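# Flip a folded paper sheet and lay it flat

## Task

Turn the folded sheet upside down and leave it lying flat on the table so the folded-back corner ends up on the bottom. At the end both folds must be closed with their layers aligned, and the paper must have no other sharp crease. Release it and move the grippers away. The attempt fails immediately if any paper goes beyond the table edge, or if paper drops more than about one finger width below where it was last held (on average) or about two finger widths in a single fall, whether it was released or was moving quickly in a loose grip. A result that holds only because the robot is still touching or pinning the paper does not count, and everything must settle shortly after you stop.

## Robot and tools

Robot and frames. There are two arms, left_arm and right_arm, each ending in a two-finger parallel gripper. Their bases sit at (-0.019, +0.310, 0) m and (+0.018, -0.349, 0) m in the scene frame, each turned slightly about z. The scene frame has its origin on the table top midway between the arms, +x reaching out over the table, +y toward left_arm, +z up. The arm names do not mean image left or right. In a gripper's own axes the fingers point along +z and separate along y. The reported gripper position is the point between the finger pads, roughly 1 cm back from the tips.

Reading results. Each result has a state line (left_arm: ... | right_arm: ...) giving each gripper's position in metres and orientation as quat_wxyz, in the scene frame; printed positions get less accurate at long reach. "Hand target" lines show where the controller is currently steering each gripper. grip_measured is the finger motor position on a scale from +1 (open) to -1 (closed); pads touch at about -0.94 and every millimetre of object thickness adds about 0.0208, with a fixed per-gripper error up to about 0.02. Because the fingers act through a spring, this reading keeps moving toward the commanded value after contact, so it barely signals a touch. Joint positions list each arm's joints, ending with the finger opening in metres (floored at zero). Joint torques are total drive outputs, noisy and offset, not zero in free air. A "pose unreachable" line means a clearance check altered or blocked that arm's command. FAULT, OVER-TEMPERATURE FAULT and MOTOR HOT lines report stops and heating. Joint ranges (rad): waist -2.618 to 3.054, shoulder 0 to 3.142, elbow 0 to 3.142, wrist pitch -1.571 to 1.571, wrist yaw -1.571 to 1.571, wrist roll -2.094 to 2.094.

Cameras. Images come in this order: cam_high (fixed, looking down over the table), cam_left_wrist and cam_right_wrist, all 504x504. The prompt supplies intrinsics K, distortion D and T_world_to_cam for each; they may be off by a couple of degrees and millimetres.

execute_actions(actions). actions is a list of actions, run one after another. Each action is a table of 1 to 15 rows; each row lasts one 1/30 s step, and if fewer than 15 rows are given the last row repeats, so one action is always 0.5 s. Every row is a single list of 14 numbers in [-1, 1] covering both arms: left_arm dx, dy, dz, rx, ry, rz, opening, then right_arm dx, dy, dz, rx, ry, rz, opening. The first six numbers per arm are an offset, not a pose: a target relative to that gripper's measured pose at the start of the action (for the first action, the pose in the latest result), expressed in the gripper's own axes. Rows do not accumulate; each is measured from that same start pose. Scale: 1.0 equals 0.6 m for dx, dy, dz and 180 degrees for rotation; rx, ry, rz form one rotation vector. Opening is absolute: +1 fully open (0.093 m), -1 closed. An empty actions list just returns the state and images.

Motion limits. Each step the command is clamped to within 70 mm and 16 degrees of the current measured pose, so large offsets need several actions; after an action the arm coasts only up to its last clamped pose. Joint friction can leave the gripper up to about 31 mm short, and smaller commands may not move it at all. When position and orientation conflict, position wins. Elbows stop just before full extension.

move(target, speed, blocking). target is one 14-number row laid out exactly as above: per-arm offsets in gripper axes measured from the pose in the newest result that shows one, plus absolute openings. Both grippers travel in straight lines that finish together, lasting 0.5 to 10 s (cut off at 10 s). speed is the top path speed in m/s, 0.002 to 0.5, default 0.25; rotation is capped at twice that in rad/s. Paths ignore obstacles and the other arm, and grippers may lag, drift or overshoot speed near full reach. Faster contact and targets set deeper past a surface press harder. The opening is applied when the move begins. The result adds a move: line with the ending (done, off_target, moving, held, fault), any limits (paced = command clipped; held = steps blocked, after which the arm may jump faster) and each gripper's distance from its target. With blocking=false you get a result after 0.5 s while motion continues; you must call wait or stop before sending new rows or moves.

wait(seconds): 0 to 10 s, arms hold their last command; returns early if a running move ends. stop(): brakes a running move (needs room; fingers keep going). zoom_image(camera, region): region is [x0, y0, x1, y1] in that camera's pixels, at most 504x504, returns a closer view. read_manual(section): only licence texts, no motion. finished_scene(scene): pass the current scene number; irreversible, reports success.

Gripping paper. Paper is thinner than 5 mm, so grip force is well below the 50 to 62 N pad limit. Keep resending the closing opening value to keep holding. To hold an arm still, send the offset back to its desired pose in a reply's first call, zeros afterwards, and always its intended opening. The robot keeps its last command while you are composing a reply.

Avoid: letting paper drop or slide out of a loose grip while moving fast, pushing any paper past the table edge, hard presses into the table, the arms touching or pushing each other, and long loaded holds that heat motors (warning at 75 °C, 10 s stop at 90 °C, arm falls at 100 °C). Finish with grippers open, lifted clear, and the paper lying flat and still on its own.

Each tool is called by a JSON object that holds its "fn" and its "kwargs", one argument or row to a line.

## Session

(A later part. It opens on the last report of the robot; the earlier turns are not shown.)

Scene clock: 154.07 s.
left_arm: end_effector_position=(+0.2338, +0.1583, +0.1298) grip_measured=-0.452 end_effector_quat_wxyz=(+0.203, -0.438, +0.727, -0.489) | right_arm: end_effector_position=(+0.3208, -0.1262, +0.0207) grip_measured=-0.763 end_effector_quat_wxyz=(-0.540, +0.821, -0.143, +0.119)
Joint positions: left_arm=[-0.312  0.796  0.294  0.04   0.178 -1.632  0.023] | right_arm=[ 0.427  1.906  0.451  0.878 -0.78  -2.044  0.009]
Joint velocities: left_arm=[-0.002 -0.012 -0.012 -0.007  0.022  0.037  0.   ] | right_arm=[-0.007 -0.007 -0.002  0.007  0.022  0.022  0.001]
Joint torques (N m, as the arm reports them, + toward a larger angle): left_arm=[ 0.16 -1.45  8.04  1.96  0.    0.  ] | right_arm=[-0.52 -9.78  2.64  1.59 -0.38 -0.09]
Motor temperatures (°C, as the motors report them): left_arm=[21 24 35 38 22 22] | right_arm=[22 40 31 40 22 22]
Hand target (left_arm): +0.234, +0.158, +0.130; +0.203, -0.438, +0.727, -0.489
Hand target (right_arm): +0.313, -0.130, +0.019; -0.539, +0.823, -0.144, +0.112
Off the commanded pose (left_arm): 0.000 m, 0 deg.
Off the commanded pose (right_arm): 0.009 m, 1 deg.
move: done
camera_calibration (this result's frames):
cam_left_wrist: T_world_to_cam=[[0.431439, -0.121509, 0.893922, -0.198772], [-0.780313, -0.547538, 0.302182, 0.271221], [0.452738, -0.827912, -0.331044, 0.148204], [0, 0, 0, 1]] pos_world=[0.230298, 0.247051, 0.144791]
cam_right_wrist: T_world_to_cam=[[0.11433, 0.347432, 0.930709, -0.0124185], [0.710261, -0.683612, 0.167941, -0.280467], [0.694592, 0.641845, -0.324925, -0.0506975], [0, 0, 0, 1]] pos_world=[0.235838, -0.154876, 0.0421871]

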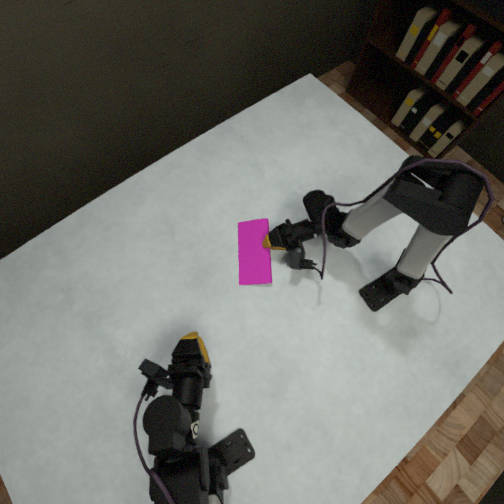

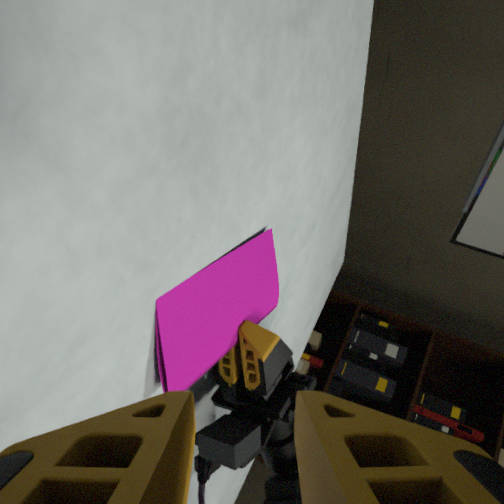

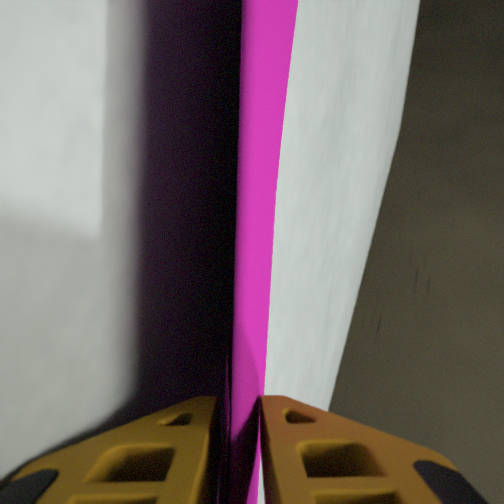

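{"fn": "move", "kwargs": {
  "target": [0.178,0.003,0.389,-0.163,0.025,0.078,-1,0,0,0,0,0,0,-0.76],
  "speed": 0.2
}}

Scene clock: 183.30 s.
left_arm: end_effector_position=(+0.3427, -0.0533, +0.0402) grip_measured=-0.982 end_effector_quat_wxyz=(+0.111, -0.367, +0.878, -0.286) | right_arm: end_effector_position=(+0.3203, -0.1260, +0.0205) grip_measured=-0.763 end_effector_quat_wxyz=(-0.541, +0.821, -0.142, +0.118)
Joint positions: left_arm=[-0.657  2.06   1.371 -0.259  0.014 -1.577  0.   ] | right_arm=[ 0.427  1.906  0.451  0.877 -0.783 -2.046  0.009]
Joint velocities: left_arm=[-0.007 -0.007  0.017 -0.051 -0.007 -0.007  0.   ] | right_arm=[-0.007 -0.002  0.002  0.007 -0.022  0.051  0.   ]
Joint torques (N m, as the arm reports them, + toward a larger angle): left_arm=[ -0.71 -10.93   8.79   1.33  -0.15   0.02] | right_arm=[ 0.06 -8.24  4.63  1.73 -0.25 -0.03]
Motor temperatures (°C, as the motors report them): left_arm=[21 24 36 38 22 22] | right_arm=[22 42 29 39 22 22]
Hand target (left_arm): +0.343, -0.057, +0.039; +0.115, -0.361, +0.882, -0.280
Hand target (right_arm): +0.321, -0.126, +0.021; -0.540, +0.821, -0.143, +0.119
Off the commanded pose (left_arm): 0.003 m, 1 deg.
Off the commanded pose (right_arm): 0.001 m, 0 deg.
move: done
camera_calibration (this result's frames):
cam_left_wrist: T_world_to_cam=[[0.58114, -0.554383, 0.595765, -0.2538], [-0.808295, -0.478244, 0.343428, 0.279], [0.0945305, -0.681133, -0.726031, 0.0405556], [0, 0, 0, 1]] pos_world=[0.369174, 0.0203512, 0.0848337]
cam_right_wrist: T_world_to_cam=[[0.11323, 0.348074, 0.930604, -0.0118215], [0.712263, -0.681457, 0.168222, -0.280378], [0.69272, 0.643787, -0.325081, -0.0496421], [0, 0, 0, 1]] pos_world=[0.235429, -0.154992, 0.042029]

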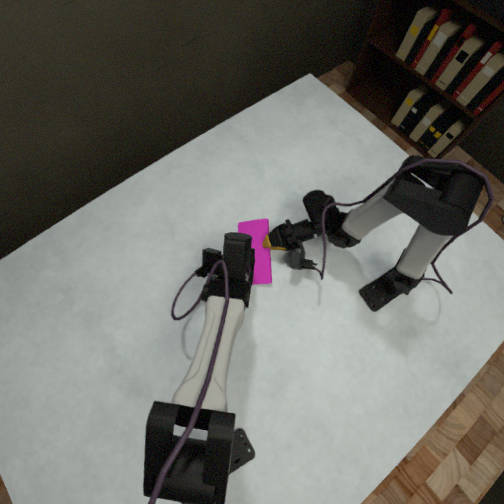

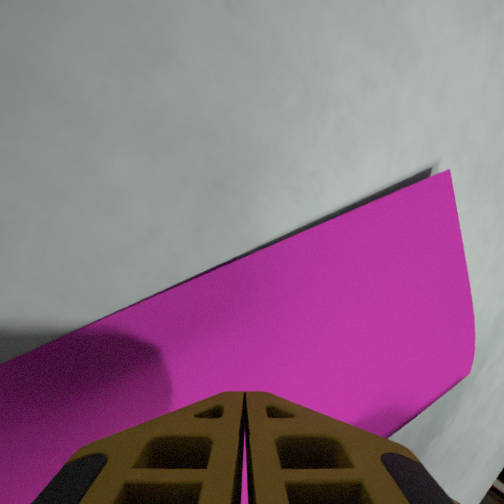

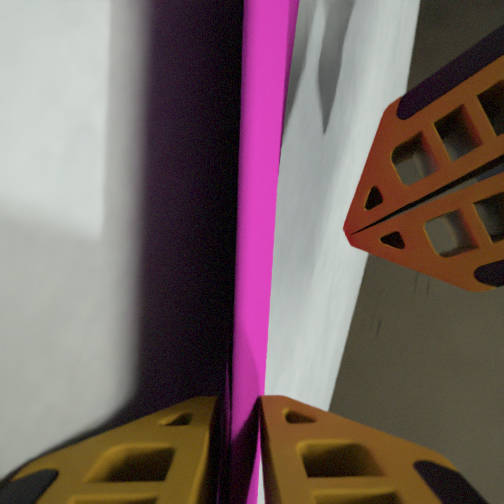

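{"fn": "move", "kwargs": {
  "target": [0,0.034,0.047,0,0,0,-1,0,0,0,0,0,0,-0.76],
  "speed": 0.04
}}

Scene clock: 187.30 s.
left_arm: end_effector_position=(+0.3438, -0.0543, +0.0151) grip_measured=-0.982 end_effector_quat_wxyz=(+0.112, -0.366, +0.877, -0.289) | right_arm: end_effector_position=(+0.3203, -0.1260, +0.0205) grip_measured=-0.763 end_effector_quat_wxyz=(-0.541, +0.821, -0.142, +0.118)
Joint positions: left_arm=[-0.657  2.107  1.328 -0.162  0.014 -1.577  0.   ] | right_arm=[ 0.427  1.906  0.451  0.877 -0.783 -2.046  0.009]
Joint velocities: left_arm=[-0.012 -0.002 -0.012  0.022 -0.022  0.037  0.   ] | right_arm=[-0.002 -0.012 -0.002  0.037  0.051 -0.022  0.   ]
Joint torques (N m, as the arm reports them, + toward a larger angle): left_arm=[  0.01 -11.39   5.79   1.6   -0.06  -0.05] | right_arm=[ 0.06 -8.24  4.61  1.71 -0.27 -0.05]
Motor temperatures (°C, as the motors report them): left_arm=[21 25 36 37 22 22] | right_arm=[22 42 29 39 22 22]
Hand target (left_arm): +0.341, -0.053, +0.006; +0.111, -0.367, +0.879, -0.285
Hand target (right_arm): +0.320, -0.126, +0.020; -0.541, +0.821, -0.142, +0.118
Off the commanded pose (left_arm): 0.010 m, 0 deg.
Off the commanded pose (right_arm): 0.000 m, 0 deg.
move: done
camera_calibration (this result's frames):
cam_left_wrist: T_world_to_cam=[[0.578062, -0.551325, 0.601569, -0.238871], [-0.810056, -0.476494, 0.341705, 0.288725], [0.0982536, -0.684832, -0.722047, 0.0199195], [0, 0, 0, 1]] pos_world=[0.370009, 0.0195218, 0.0594214]
cam_right_wrist: T_world_to_cam=[[0.11323, 0.348074, 0.930604, -0.0118215], [0.712263, -0.681457, 0.168222, -0.280378], [0.69272, 0.643787, -0.325081, -0.0496421], [0, 0, 0, 1]] pos_world=[0.235429, -0.154992, 0.042029]

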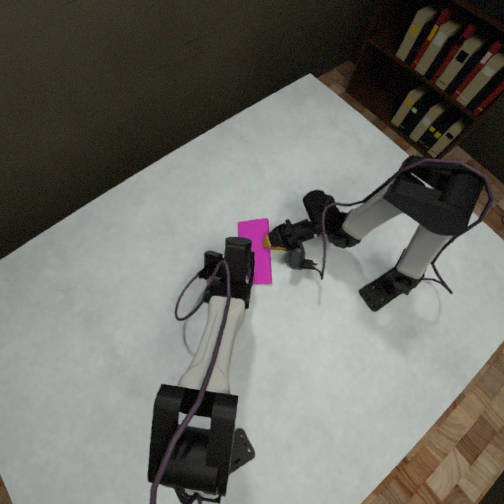

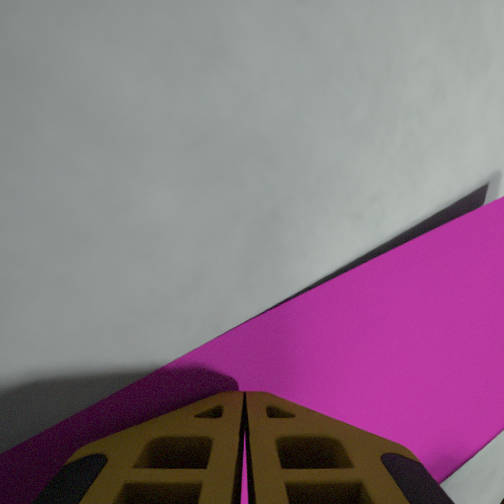

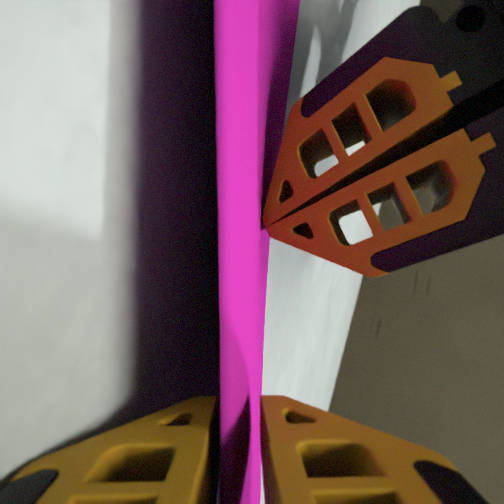

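{"fn": "move", "kwargs": {
  "target": [0,0.016,0.022,0,0,0,-1,0,0,0,0,0,0,-0.76],
  "speed": 0.03
}}

Scene clock: 191.93 s.
left_arm: end_effector_position=(+0.3474, -0.0579, +0.0116) grip_measured=-0.982 end_effector_quat_wxyz=(+0.115, -0.365, +0.875, -0.297) | right_arm: end_effector_position=(+0.3203, -0.1260, +0.0205) grip_measured=-0.763 end_effector_quat_wxyz=(-0.541, +0.821, -0.142, +0.118)
Joint positions: left_arm=[-0.657  2.124  1.328 -0.127  0.014 -1.577  0.   ] | right_arm=[ 0.427  1.906  0.451  0.877 -0.783 -2.046  0.009]
Joint velocities: left_arm=[-0.007 -0.007  0.002  0.037  0.007 -0.022  0.   ] | right_arm=[ 0.007 -0.002 -0.007  0.007 -0.095  0.007  0.001]
Joint torques (N m, as the arm reports them, + toward a larger angle): left_arm=[  0.12 -11.34   5.03   1.63  -0.07  -0.03] | right_arm=[ 0.07 -8.24  4.61  1.71 -0.28 -0.05]
Motor temperatures (°C, as the motors report them): left_arm=[21 27 36 37 22 22] | right_arm=[22 42 28 39 22 22]
Hand target (left_arm): +0.343, -0.054, -0.001; +0.112, -0.366, +0.878, -0.289
Hand target (right_arm): +0.320, -0.126, +0.020; -0.541, +0.821, -0.142, +0.118
Off the commanded pose (left_arm): 0.014 m, 1 deg.
Off the commanded pose (right_arm): 0.000 m, 0 deg.
move: off_target (left_arm)
camera_calibration (this result's frames):
cam_left_wrist: T_world_to_cam=[[0.570319, -0.543633, 0.615791, -0.237903], [-0.814375, -0.472204, 0.337368, 0.292926], [0.107374, -0.693892, -0.712028, 0.0107923], [0, 0, 0, 1]] pos_world=[0.373074, 0.0164773, 0.0553594]
cam_right_wrist: T_world_to_cam=[[0.11323, 0.348074, 0.930604, -0.0118215], [0.712263, -0.681457, 0.168222, -0.280378], [0.69272, 0.643787, -0.325081, -0.0496421], [0, 0, 0, 1]] pos_world=[0.235429, -0.154992, 0.042029]

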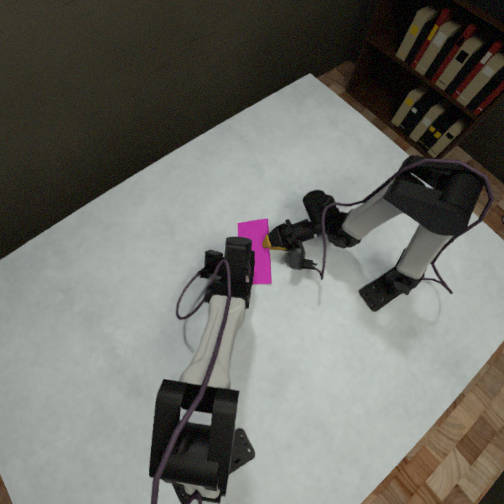

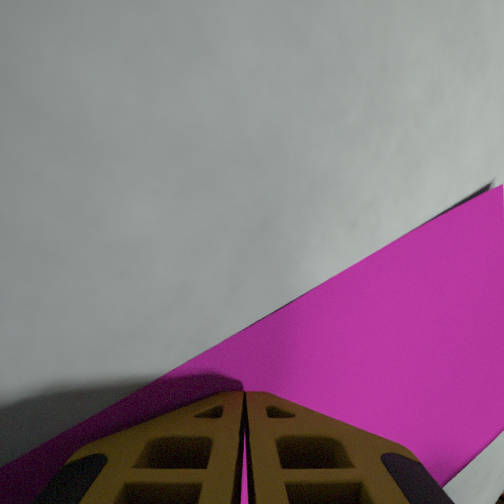

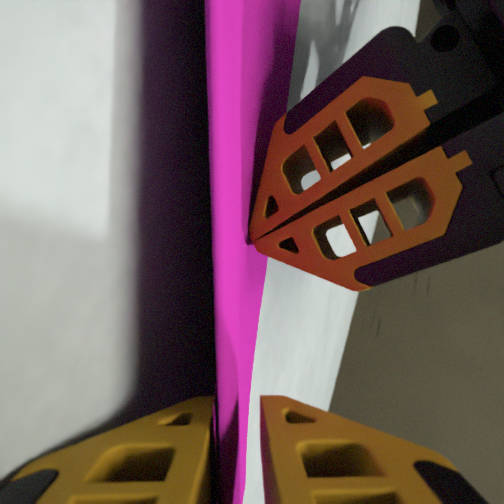

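{"fn": "move", "kwargs": {
  "target": [0,0.024,0.015,0,0,0,-1,-0.041,0.029,-0.073,0,0,0,-0.76],
  "speed": 0.04
}}

Scene clock: 198.50 s.
left_arm: end_effector_position=(+0.3494, -0.0599, +0.0107) grip_measured=-0.982 end_effector_quat_wxyz=(+0.122, -0.363, +0.870, -0.312) | right_arm: end_effector_position=(+0.2863, -0.1569, +0.0194) grip_measured=-0.763 end_effector_quat_wxyz=(-0.541, +0.819, -0.149, +0.117)
Joint positions: left_arm=[-0.657  2.124  1.299 -0.062  0.014 -1.577  0.   ] | right_arm=[ 0.342  1.814  0.289  0.901 -0.848 -2.099  0.009]
Joint velocities: left_arm=[ 0.002 -0.012  0.007  0.022  0.037 -0.081  0.   ] | right_arm=[-0.007 -0.007  0.007  0.037 -0.037 -0.051 -0.001]
Joint torques (N m, as the arm reports them, + toward a larger angle): left_arm=[  0.1  -11.51   4.88   1.5   -0.07  -0.05] | right_arm=[-0.6  -8.07  1.99  1.73 -0.44 -0.13]
Motor temperatures (°C, as the motors report them): left_arm=[21 29 35 36 22 22] | right_arm=[22 42 28 39 22 22]
Hand target (left_arm): +0.343, -0.054, -0.004; +0.115, -0.365, +0.875, -0.297
Hand target (right_arm): +0.280, -0.160, +0.020; -0.543, +0.818, -0.146, +0.118
Off the commanded pose (left_arm): 0.017 m, 2 deg.
Off the commanded pose (right_arm): 0.007 m, 1 deg.
joint sent to its limit (right arm) — the command would take joint 6 (wrist roll) past its lower limit, so that joint was sent only as far as its limit.
move: off_target (left_arm)
camera_calibration (this result's frames):
cam_left_wrist: T_world_to_cam=[[0.554472, -0.527891, 0.643345, -0.233324], [-0.822755, -0.463879, 0.328467, 0.297436], [0.12504, -0.711441, -0.691533, 0.00113242], [0, 0, 0, 1]] pos_world=[0.373947, 0.0156101, 0.0531932]
cam_right_wrist: T_world_to_cam=[[0.1248, 0.34205, 0.931358, -0.000478588], [0.706235, -0.689949, 0.158756, -0.276462], [0.696891, 0.637944, -0.327673, -0.00858781], [0, 0, 0, 1]] pos_world=[0.201292, -0.185102, 0.0415217]

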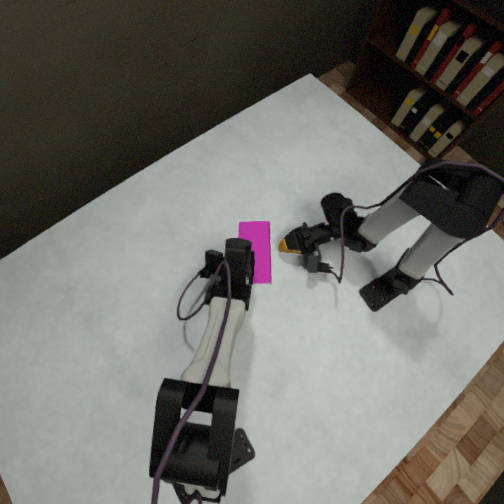

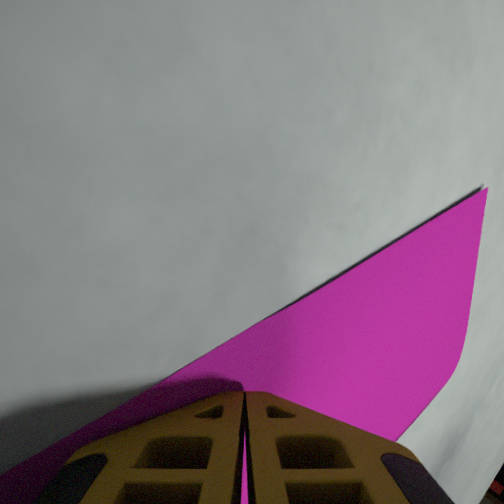

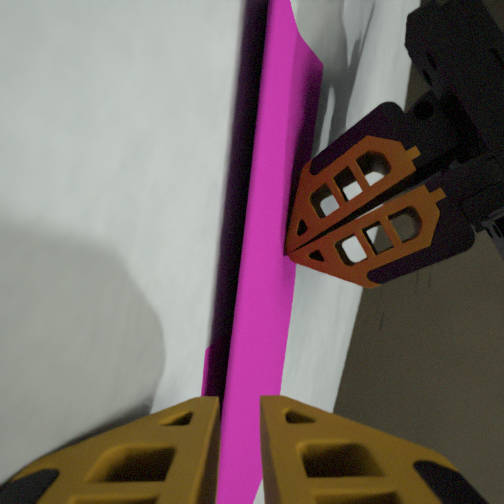

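{"fn": "move", "kwargs": {
  "target": [0,-0.04,-0.13,0,0,0,-1,0,-0.02,-0.03,0,0,0.04,-0.76],
  "speed": 0.1
}}

Scene clock: 205.87 s.
left_arm: end_effector_position=(+0.3313, -0.0420, +0.0843) grip_measured=-0.982 end_effector_quat_wxyz=(+0.123, -0.362, +0.869, -0.314) | right_arm: end_effector_position=(+0.2845, -0.1653, +0.0361) grip_measured=-0.763 end_effector_quat_wxyz=(-0.547, +0.810, -0.192, +0.090)
Joint positions: left_arm=[-0.657  1.909  1.299 -0.273  0.014 -1.577  0.   ] | right_arm=[ 0.306  1.68   0.289  0.746 -0.874 -2.025  0.009]
Joint velocities: left_arm=[-0.002 -0.002 -0.017 -0.037 -0.022  0.037  0.   ] | right_arm=[-0.017 -0.007 -0.007 -0.022  0.007 -0.037  0.   ]
Joint torques (N m, as the arm reports them, + toward a larger angle): left_arm=[  0.75 -12.33   6.85   1.42   0.    -0.01] | right_arm=[-0.6  -7.66  4.18  1.5  -0.45  0.05]
Motor temperatures (°C, as the motors report them): left_arm=[21 31 35 36 22 22] | right_arm=[22 41 28 40 22 22]
Hand target (left_arm): +0.330, -0.037, +0.086; +0.122, -0.363, +0.870, -0.312
Hand target (right_arm): +0.281, -0.168, +0.037; -0.549, +0.808, -0.200, +0.083
Off the commanded pose (left_arm): 0.006 m, 0 deg.
Off the commanded pose (right_arm): 0.004 m, 1 deg.
move: done
camera_calibration (this result's frames):
cam_left_wrist: T_world_to_cam=[[0.552202, -0.525636, 0.647133, -0.260665], [-0.823909, -0.462733, 0.327189, 0.267284], [0.127467, -0.713853, -0.688598, 0.0658502], [0, 0, 0, 1]] pos_world=[0.355763, 0.0336734, 0.126577]
cam_right_wrist: T_world_to_cam=[[0.219754, 0.300105, 0.928249, -0.0467391], [0.685628, -0.724395, 0.0718824, -0.280323], [0.69399, 0.620637, -0.364949, 0.00279393], [0, 0, 0, 1]] pos_world=[0.200529, -0.190772, 0.0645554]

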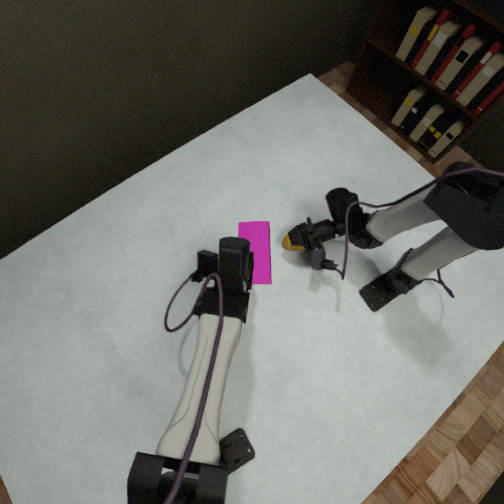

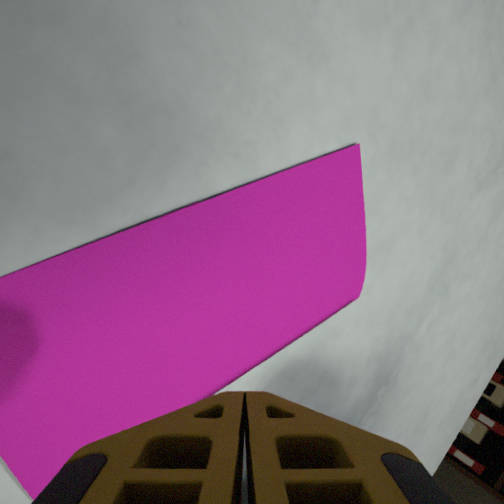

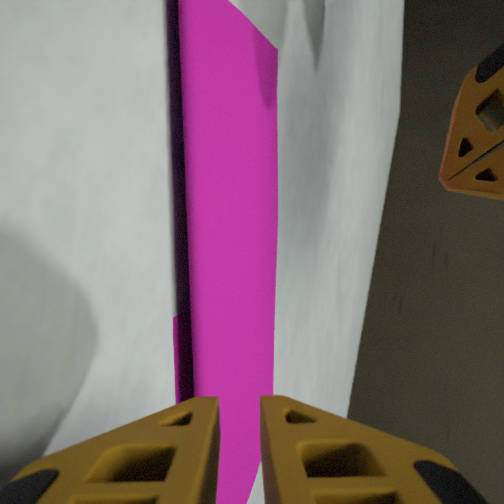

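{"fn": "zoom_image", "kwargs": {
  "camera": "cam_right_wrist",
  "region": [100, 0, 350, 420]
}}

{"fn": "zoom_image", "kwargs": {
  "camera": "cam_left_wrist",
  "region": [200, 130, 420, 400]
}}

Region (100, 0, 350, 420) of cam_right_wrist's 504x504 image, scaled by 1.200, with more detail than that image has; it fills the left 300 columns of this view, and the rest is white.

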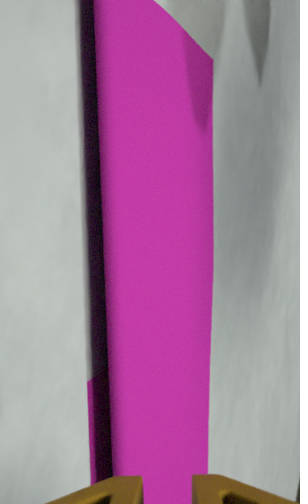

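Region (200, 130, 420, 400) of cam_left_wrist's 504x504 image, scaled by 1.867, with more detail than that image has; it fills the left 411 columns of this view, and the rest is white.

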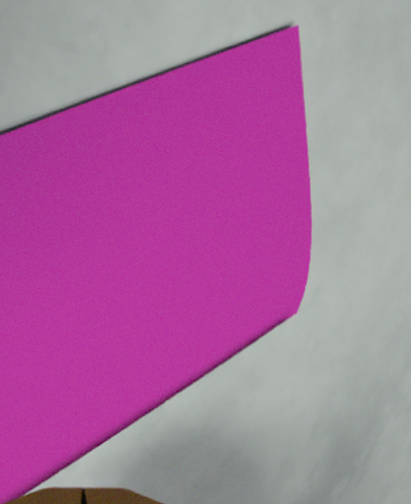

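{"fn": "move", "kwargs": {
  "target": [0.098,-0.027,0.12,0,0,0,-1,0.03,-0.1,-0.17,0,0.09,0.15,-0.76],
  "speed": 0.15
}}

Scene clock: 224.50 s.
left_arm: end_effector_position=(+0.3272, -0.1171, +0.0376) grip_measured=-0.982 end_effector_quat_wxyz=(+0.117, -0.363, +0.872, -0.306) | right_arm: end_effector_position=(+0.2718, -0.2359, +0.1174) grip_measured=-0.763 end_effector_quat_wxyz=(-0.518, +0.727, -0.447, +0.060)
Joint positions: left_arm=[-0.782  2.174  1.515 -0.246 -0.059 -1.675  0.   ] | right_arm=[ 0.086  0.96   0.367 -0.118 -0.795 -1.686  0.009]
Joint velocities: left_arm=[-0.007 -0.007 -0.032  0.037 -0.11  -0.022  0.   ] | right_arm=[-0.002 -0.012  0.002  0.022 -0.007 -0.037 -0.001]
Joint torques (N m, as the arm reports them, + toward a larger angle): left_arm=[ -0.71 -12.17   9.01   1.6   -0.2   -0.1 ] | right_arm=[-0.55 -3.17 10.69  1.47 -0.27  0.04]
Motor temperatures (°C, as the motors report them): left_arm=[21 34 35 35 22 22] | right_arm=[22 40 28 39 22 22]
Hand target (left_arm): +0.329, -0.125, +0.040; +0.123, -0.362, +0.869, -0.315
Hand target (right_arm): +0.277, -0.239, +0.129; -0.521, +0.721, -0.450, +0.071
Off the commanded pose (left_arm): 0.009 m, 1 deg.
Off the commanded pose (right_arm): 0.014 m, 2 deg.
move: off_target (right_arm)
camera_calibration (this result's frames):
cam_left_wrist: T_world_to_cam=[[0.561482, -0.535307, 0.631019, -0.271245], [-0.819708, -0.464141, 0.335636, 0.242459], [0.113213, -0.705705, -0.699402, -0.0133536], [0, 0, 0, 1]] pos_world=[0.352557, -0.0420878, 0.0804429]
cam_right_wrist: T_world_to_cam=[[0.584432, 0.0342255, 0.81072, -0.246307], [0.307339, -0.934009, -0.182125, -0.245353], [0.750987, 0.355606, -0.556384, 0.0296158], [0, 0, 0, 1]] pos_world=[0.197115, -0.231264, 0.171479]

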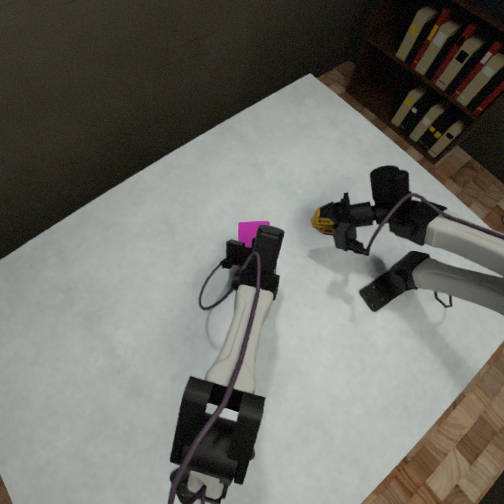

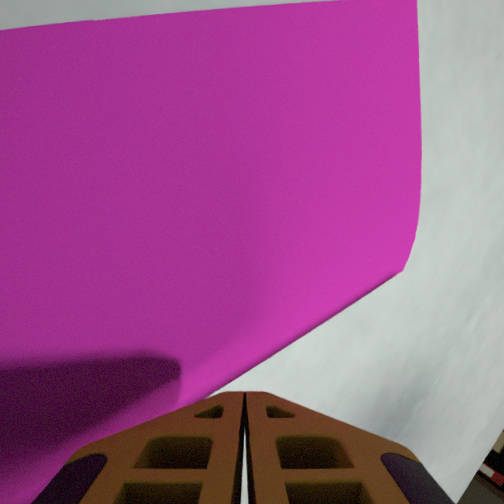

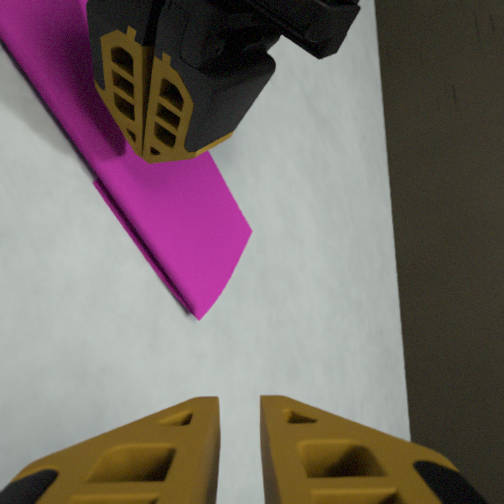

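{"fn": "move", "kwargs": {
  "target": [0.005,0.046,0.054,0,0,0,-1,0,0,0,0,0,0,-0.76],
  "speed": 0.04
}}

{"fn": "move", "kwargs": {
  "target": [0,-0.04,-0.07,0,0,0,-1,0,0,0,0,0,0,-0.76],
  "speed": 0.08
}}

Scene clock: 231.17 s.
left_arm: end_effector_position=(+0.3296, -0.1202, +0.0117) grip_measured=-0.982 end_effector_quat_wxyz=(+0.120, -0.362, +0.868, -0.318) | right_arm: end_effector_position=(+0.2715, -0.2359, +0.1171) grip_measured=-0.763 end_effector_quat_wxyz=(-0.517, +0.727, -0.448, +0.059)
Joint positions: left_arm=[-0.782  2.223  1.464 -0.12  -0.059 -1.676  0.   ] | right_arm=[ 0.086  0.96   0.367 -0.12  -0.795 -1.686  0.009]
Joint velocities: left_arm=[-0.007  0.007  0.002 -0.007  0.051 -0.022  0.   ] | right_arm=[ 0.002 -0.002 -0.002 -0.022  0.007 -0.051 -0.   ]
Joint torques (N m, as the arm reports them, + toward a larger angle): left_arm=[ -0.82 -11.96   5.36   1.63  -0.12  -0.1 ] | right_arm=[ 0.06 -1.96  8.46  1.63 -0.34 -0.05]
Motor temperatures (°C, as the motors report them): left_arm=[21 35 36 35 22 22] | right_arm=[22 39 29 39 22 22]
Hand target (left_arm): +0.322, -0.118, -0.004; +0.117, -0.363, +0.872, -0.306
Hand target (right_arm): +0.272, -0.236, +0.117; -0.518, +0.727, -0.447, +0.060
Off the commanded pose (left_arm): 0.018 m, 1 deg.
Off the commanded pose (right_arm): 0.000 m, 0 deg.
move: off_target (left_arm)
camera_calibration (this result's frames):
cam_left_wrist: T_world_to_cam=[[0.552042, -0.521402, 0.650684, -0.253293], [-0.824464, -0.457881, 0.332571, 0.25407], [0.124533, -0.720059, -0.682647, -0.0395916], [0, 0, 0, 1]] pos_world=[0.354231, -0.0442416, 0.0532902]
cam_right_wrist: T_world_to_cam=[[0.586285, 0.0341729, 0.809383, -0.246229], [0.306922, -0.933997, -0.182888, -0.245112], [0.749712, 0.355642, -0.558077, 0.0301962], [0, 0, 0, 1]] pos_world=[0.196952, -0.231259, 0.171317]

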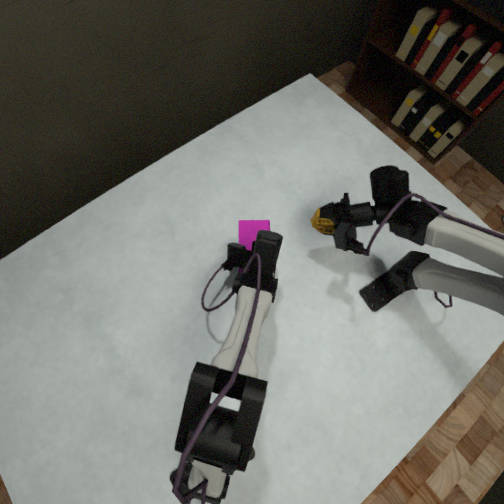

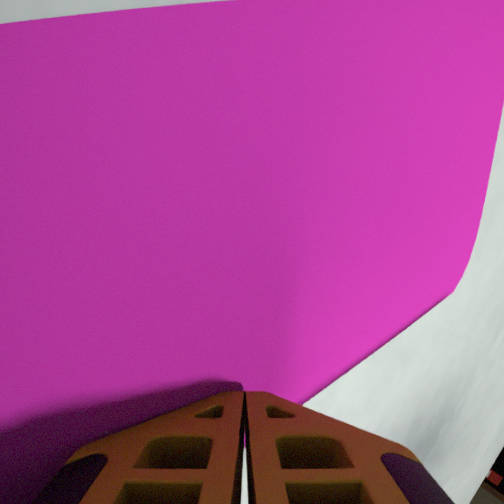

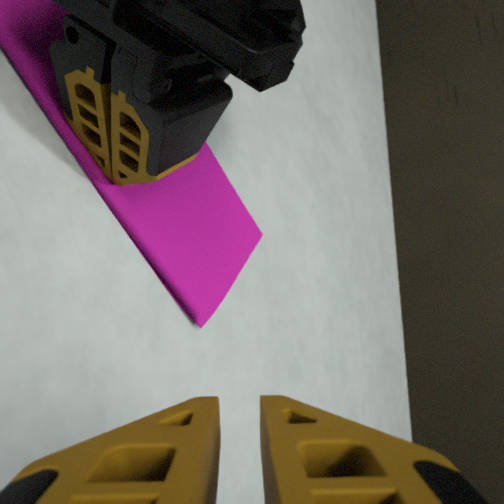

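Scene clock: 232.33 s.
left_arm: end_effector_position=(+0.3222, -0.1108, +0.0449) grip_measured=-0.982 end_effector_quat_wxyz=(+0.117, -0.363, +0.872, -0.307) | right_arm: end_effector_position=(+0.2715, -0.2359, +0.1171) grip_measured=-0.763 end_effector_quat_wxyz=(-0.517, +0.727, -0.448, +0.059)
Joint positions: left_arm=[-0.782  2.134  1.478 -0.247 -0.059 -1.676  0.   ] | right_arm=[ 0.086  0.96   0.367 -0.12  -0.795 -1.686  0.009]
Joint velocities: left_arm=[-0.017  0.007 -0.007 -0.007  0.081  0.007  0.   ] | right_arm=[ 0.002 -0.007  0.032 -0.066  0.051 -0.007  0.001]
Joint torques (N m, as the arm reports them, + toward a larger angle): left_arm=[  0.3  -14.48   8.7    1.4   -0.1   -0.02] | right_arm=[ 0.06 -1.98  8.44  1.61 -0.34 -0.06]
Motor temperatures (°C, as the motors report them): left_arm=[21 36 36 35 22 22] | right_arm=[22 39 29 39 22 22]
Hand target (left_arm): +0.325, -0.113, +0.059; +0.120, -0.362, +0.868, -0.318
Hand target (right_arm): +0.271, -0.236, +0.117; -0.517, +0.727, -0.448, +0.059
Off the commanded pose (left_arm): 0.015 m, 1 deg.
Off the commanded pose (right_arm): 0.000 m, 0 deg.
move: off_target (left_arm)
camera_calibration (this result's frames):
cam_left_wrist: T_world_to_cam=[[0.561247, -0.533165, 0.633038, -0.269446], [-0.819671, -0.464007, 0.335912, 0.238874], [0.114637, -0.707413, -0.697442, -0.00394314], [0, 0, 0, 1]] pos_world=[0.347476, -0.0356092, 0.0875784]
cam_right_wrist: T_world_to_cam=[[0.586285, 0.0341729, 0.809383, -0.246229], [0.306922, -0.933997, -0.182888, -0.245112], [0.749712, 0.355642, -0.558077, 0.0301962], [0, 0, 0, 1]] pos_world=[0.196952, -0.231259, 0.171317]

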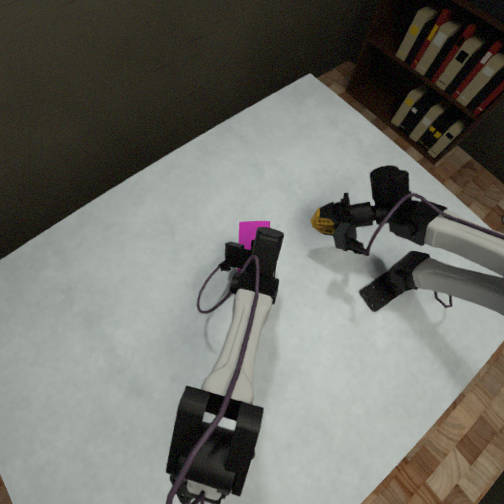

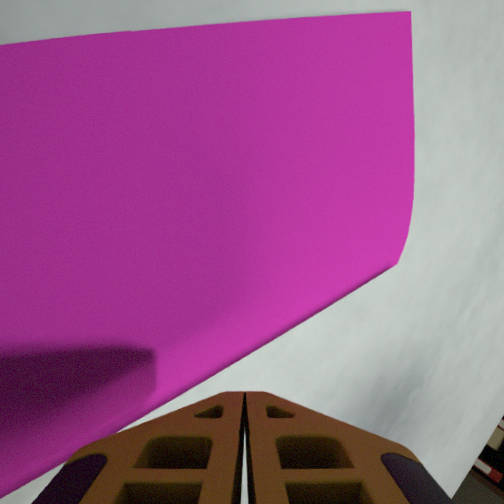

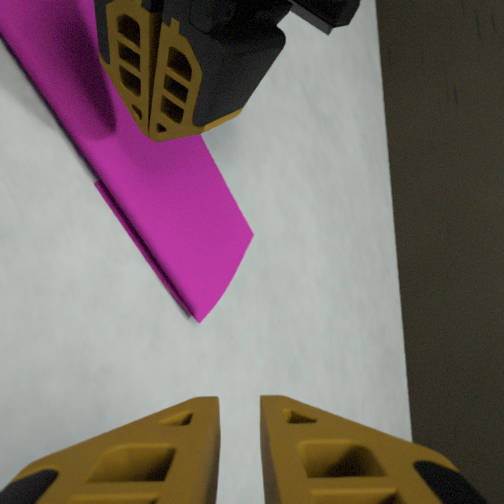

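{"fn": "move", "kwargs": {
  "target": [-0.165,0.17,-0.48,0,0,0,-1,0,-0.08,-0.12,0,0.05,0.05,-0.76],
  "speed": 0.25
}}

{"fn": "zoom_image", "kwargs": {
  "camera": "cam_high",
  "region": [200, 195, 310, 305]
}}

Scene clock: 237.23 s.
left_arm: end_effector_position=(+0.2143, +0.1446, +0.1967) grip_measured=-0.982 end_effector_quat_wxyz=(+0.112, -0.366, +0.875, -0.297) | right_arm: end_effector_position=(+0.2591, -0.2799, +0.1782) grip_measured=-0.763 end_effector_quat_wxyz=(-0.482, +0.681, -0.548, +0.059)
Joint positions: left_arm=[-0.384  1.084  1.021 -0.885  0.18  -1.361  0.   ] | right_arm=[-0.103  0.828  0.646 -0.665 -0.788 -1.69   0.009]
Joint velocities: left_arm=[-0.012 -0.002 -0.012 -0.051  0.022  0.037  0.   ] | right_arm=[-0.007  0.012 -0.002  0.007  0.007 -0.022 -0.003]
Joint torques (N m, as the arm reports them, + toward a larger angle): left_arm=[ 1.34 -3.89  9.42  1.32  0.11  0.04] | right_arm=[-0.56 -2.19 10.69  1.34 -0.35 -0.12]
Motor temperatures (°C, as the motors report them): left_arm=[21 37 36 35 22 22] | right_arm=[22 38 30 39 22 22]
Hand target (left_arm): +0.215, +0.146, +0.207; +0.117, -0.363, +0.872, -0.306
Hand target (right_arm): +0.260, -0.283, +0.189; -0.485, +0.681, -0.543, +0.074
Off the commanded pose (left_arm): 0.009 m, 1 deg.
Off the commanded pose (right_arm): 0.011 m, 2 deg.
move: off_target (right_arm)
camera_calibration (this result's frames):
cam_left_wrist: T_world_to_cam=[[0.574636, -0.541771, 0.613415, -0.166619], [-0.811857, -0.472008, 0.343654, 0.21593], [0.103355, -0.69548, -0.711073, 0.298261], [0, 0, 0, 1]] pos_world=[0.240223, 0.219086, 0.240087]
cam_right_wrist: T_world_to_cam=[[0.681822, -0.0945894, 0.725377, -0.332767], [0.0977699, -0.970925, -0.218508, -0.221063], [0.724955, 0.219904, -0.65275, 0.0744608], [0, 0, 0, 1]] pos_world=[0.194521, -0.262486, 0.241682]

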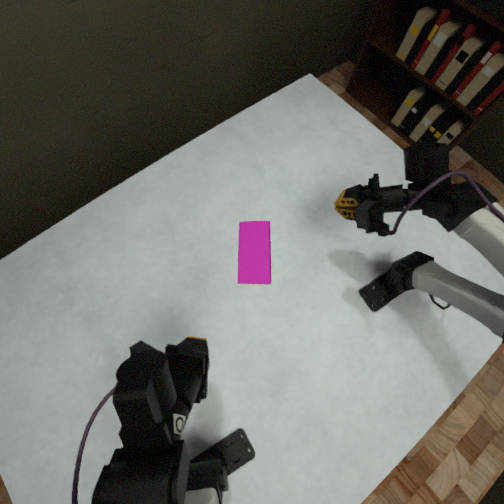

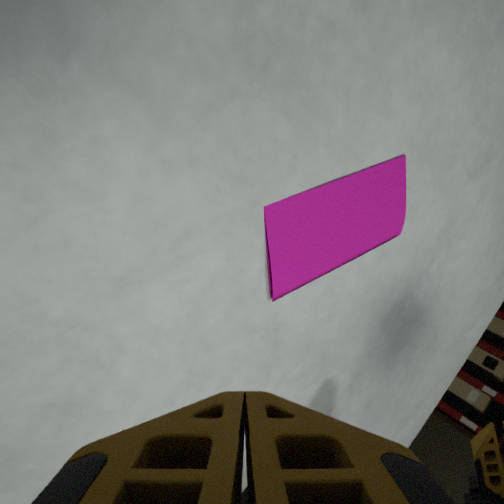

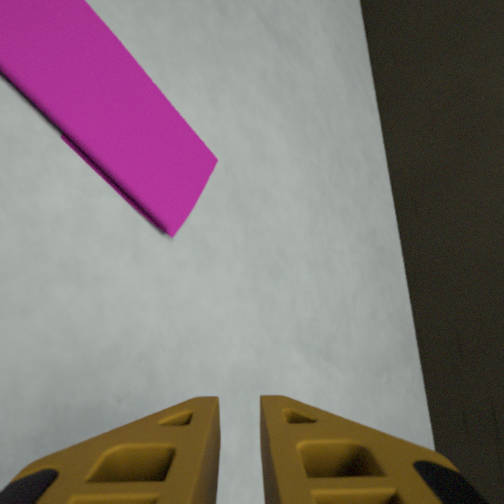

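Region (200, 195, 310, 305) of cam_high's 504x504 image, scaled by 4.582, with more detail than that image has.

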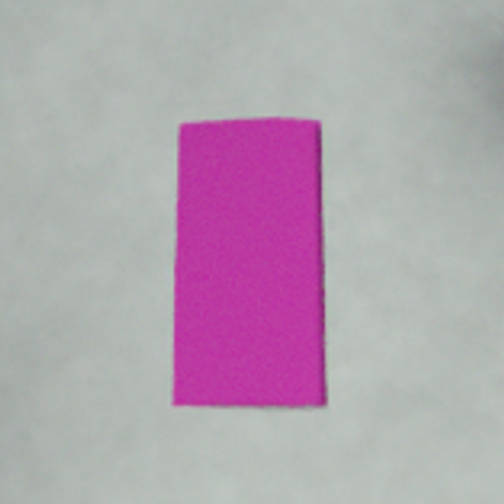

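{"fn": "finished_scene", "kwargs": {
  "scene": 2
}}

The scene is finished: the task was done.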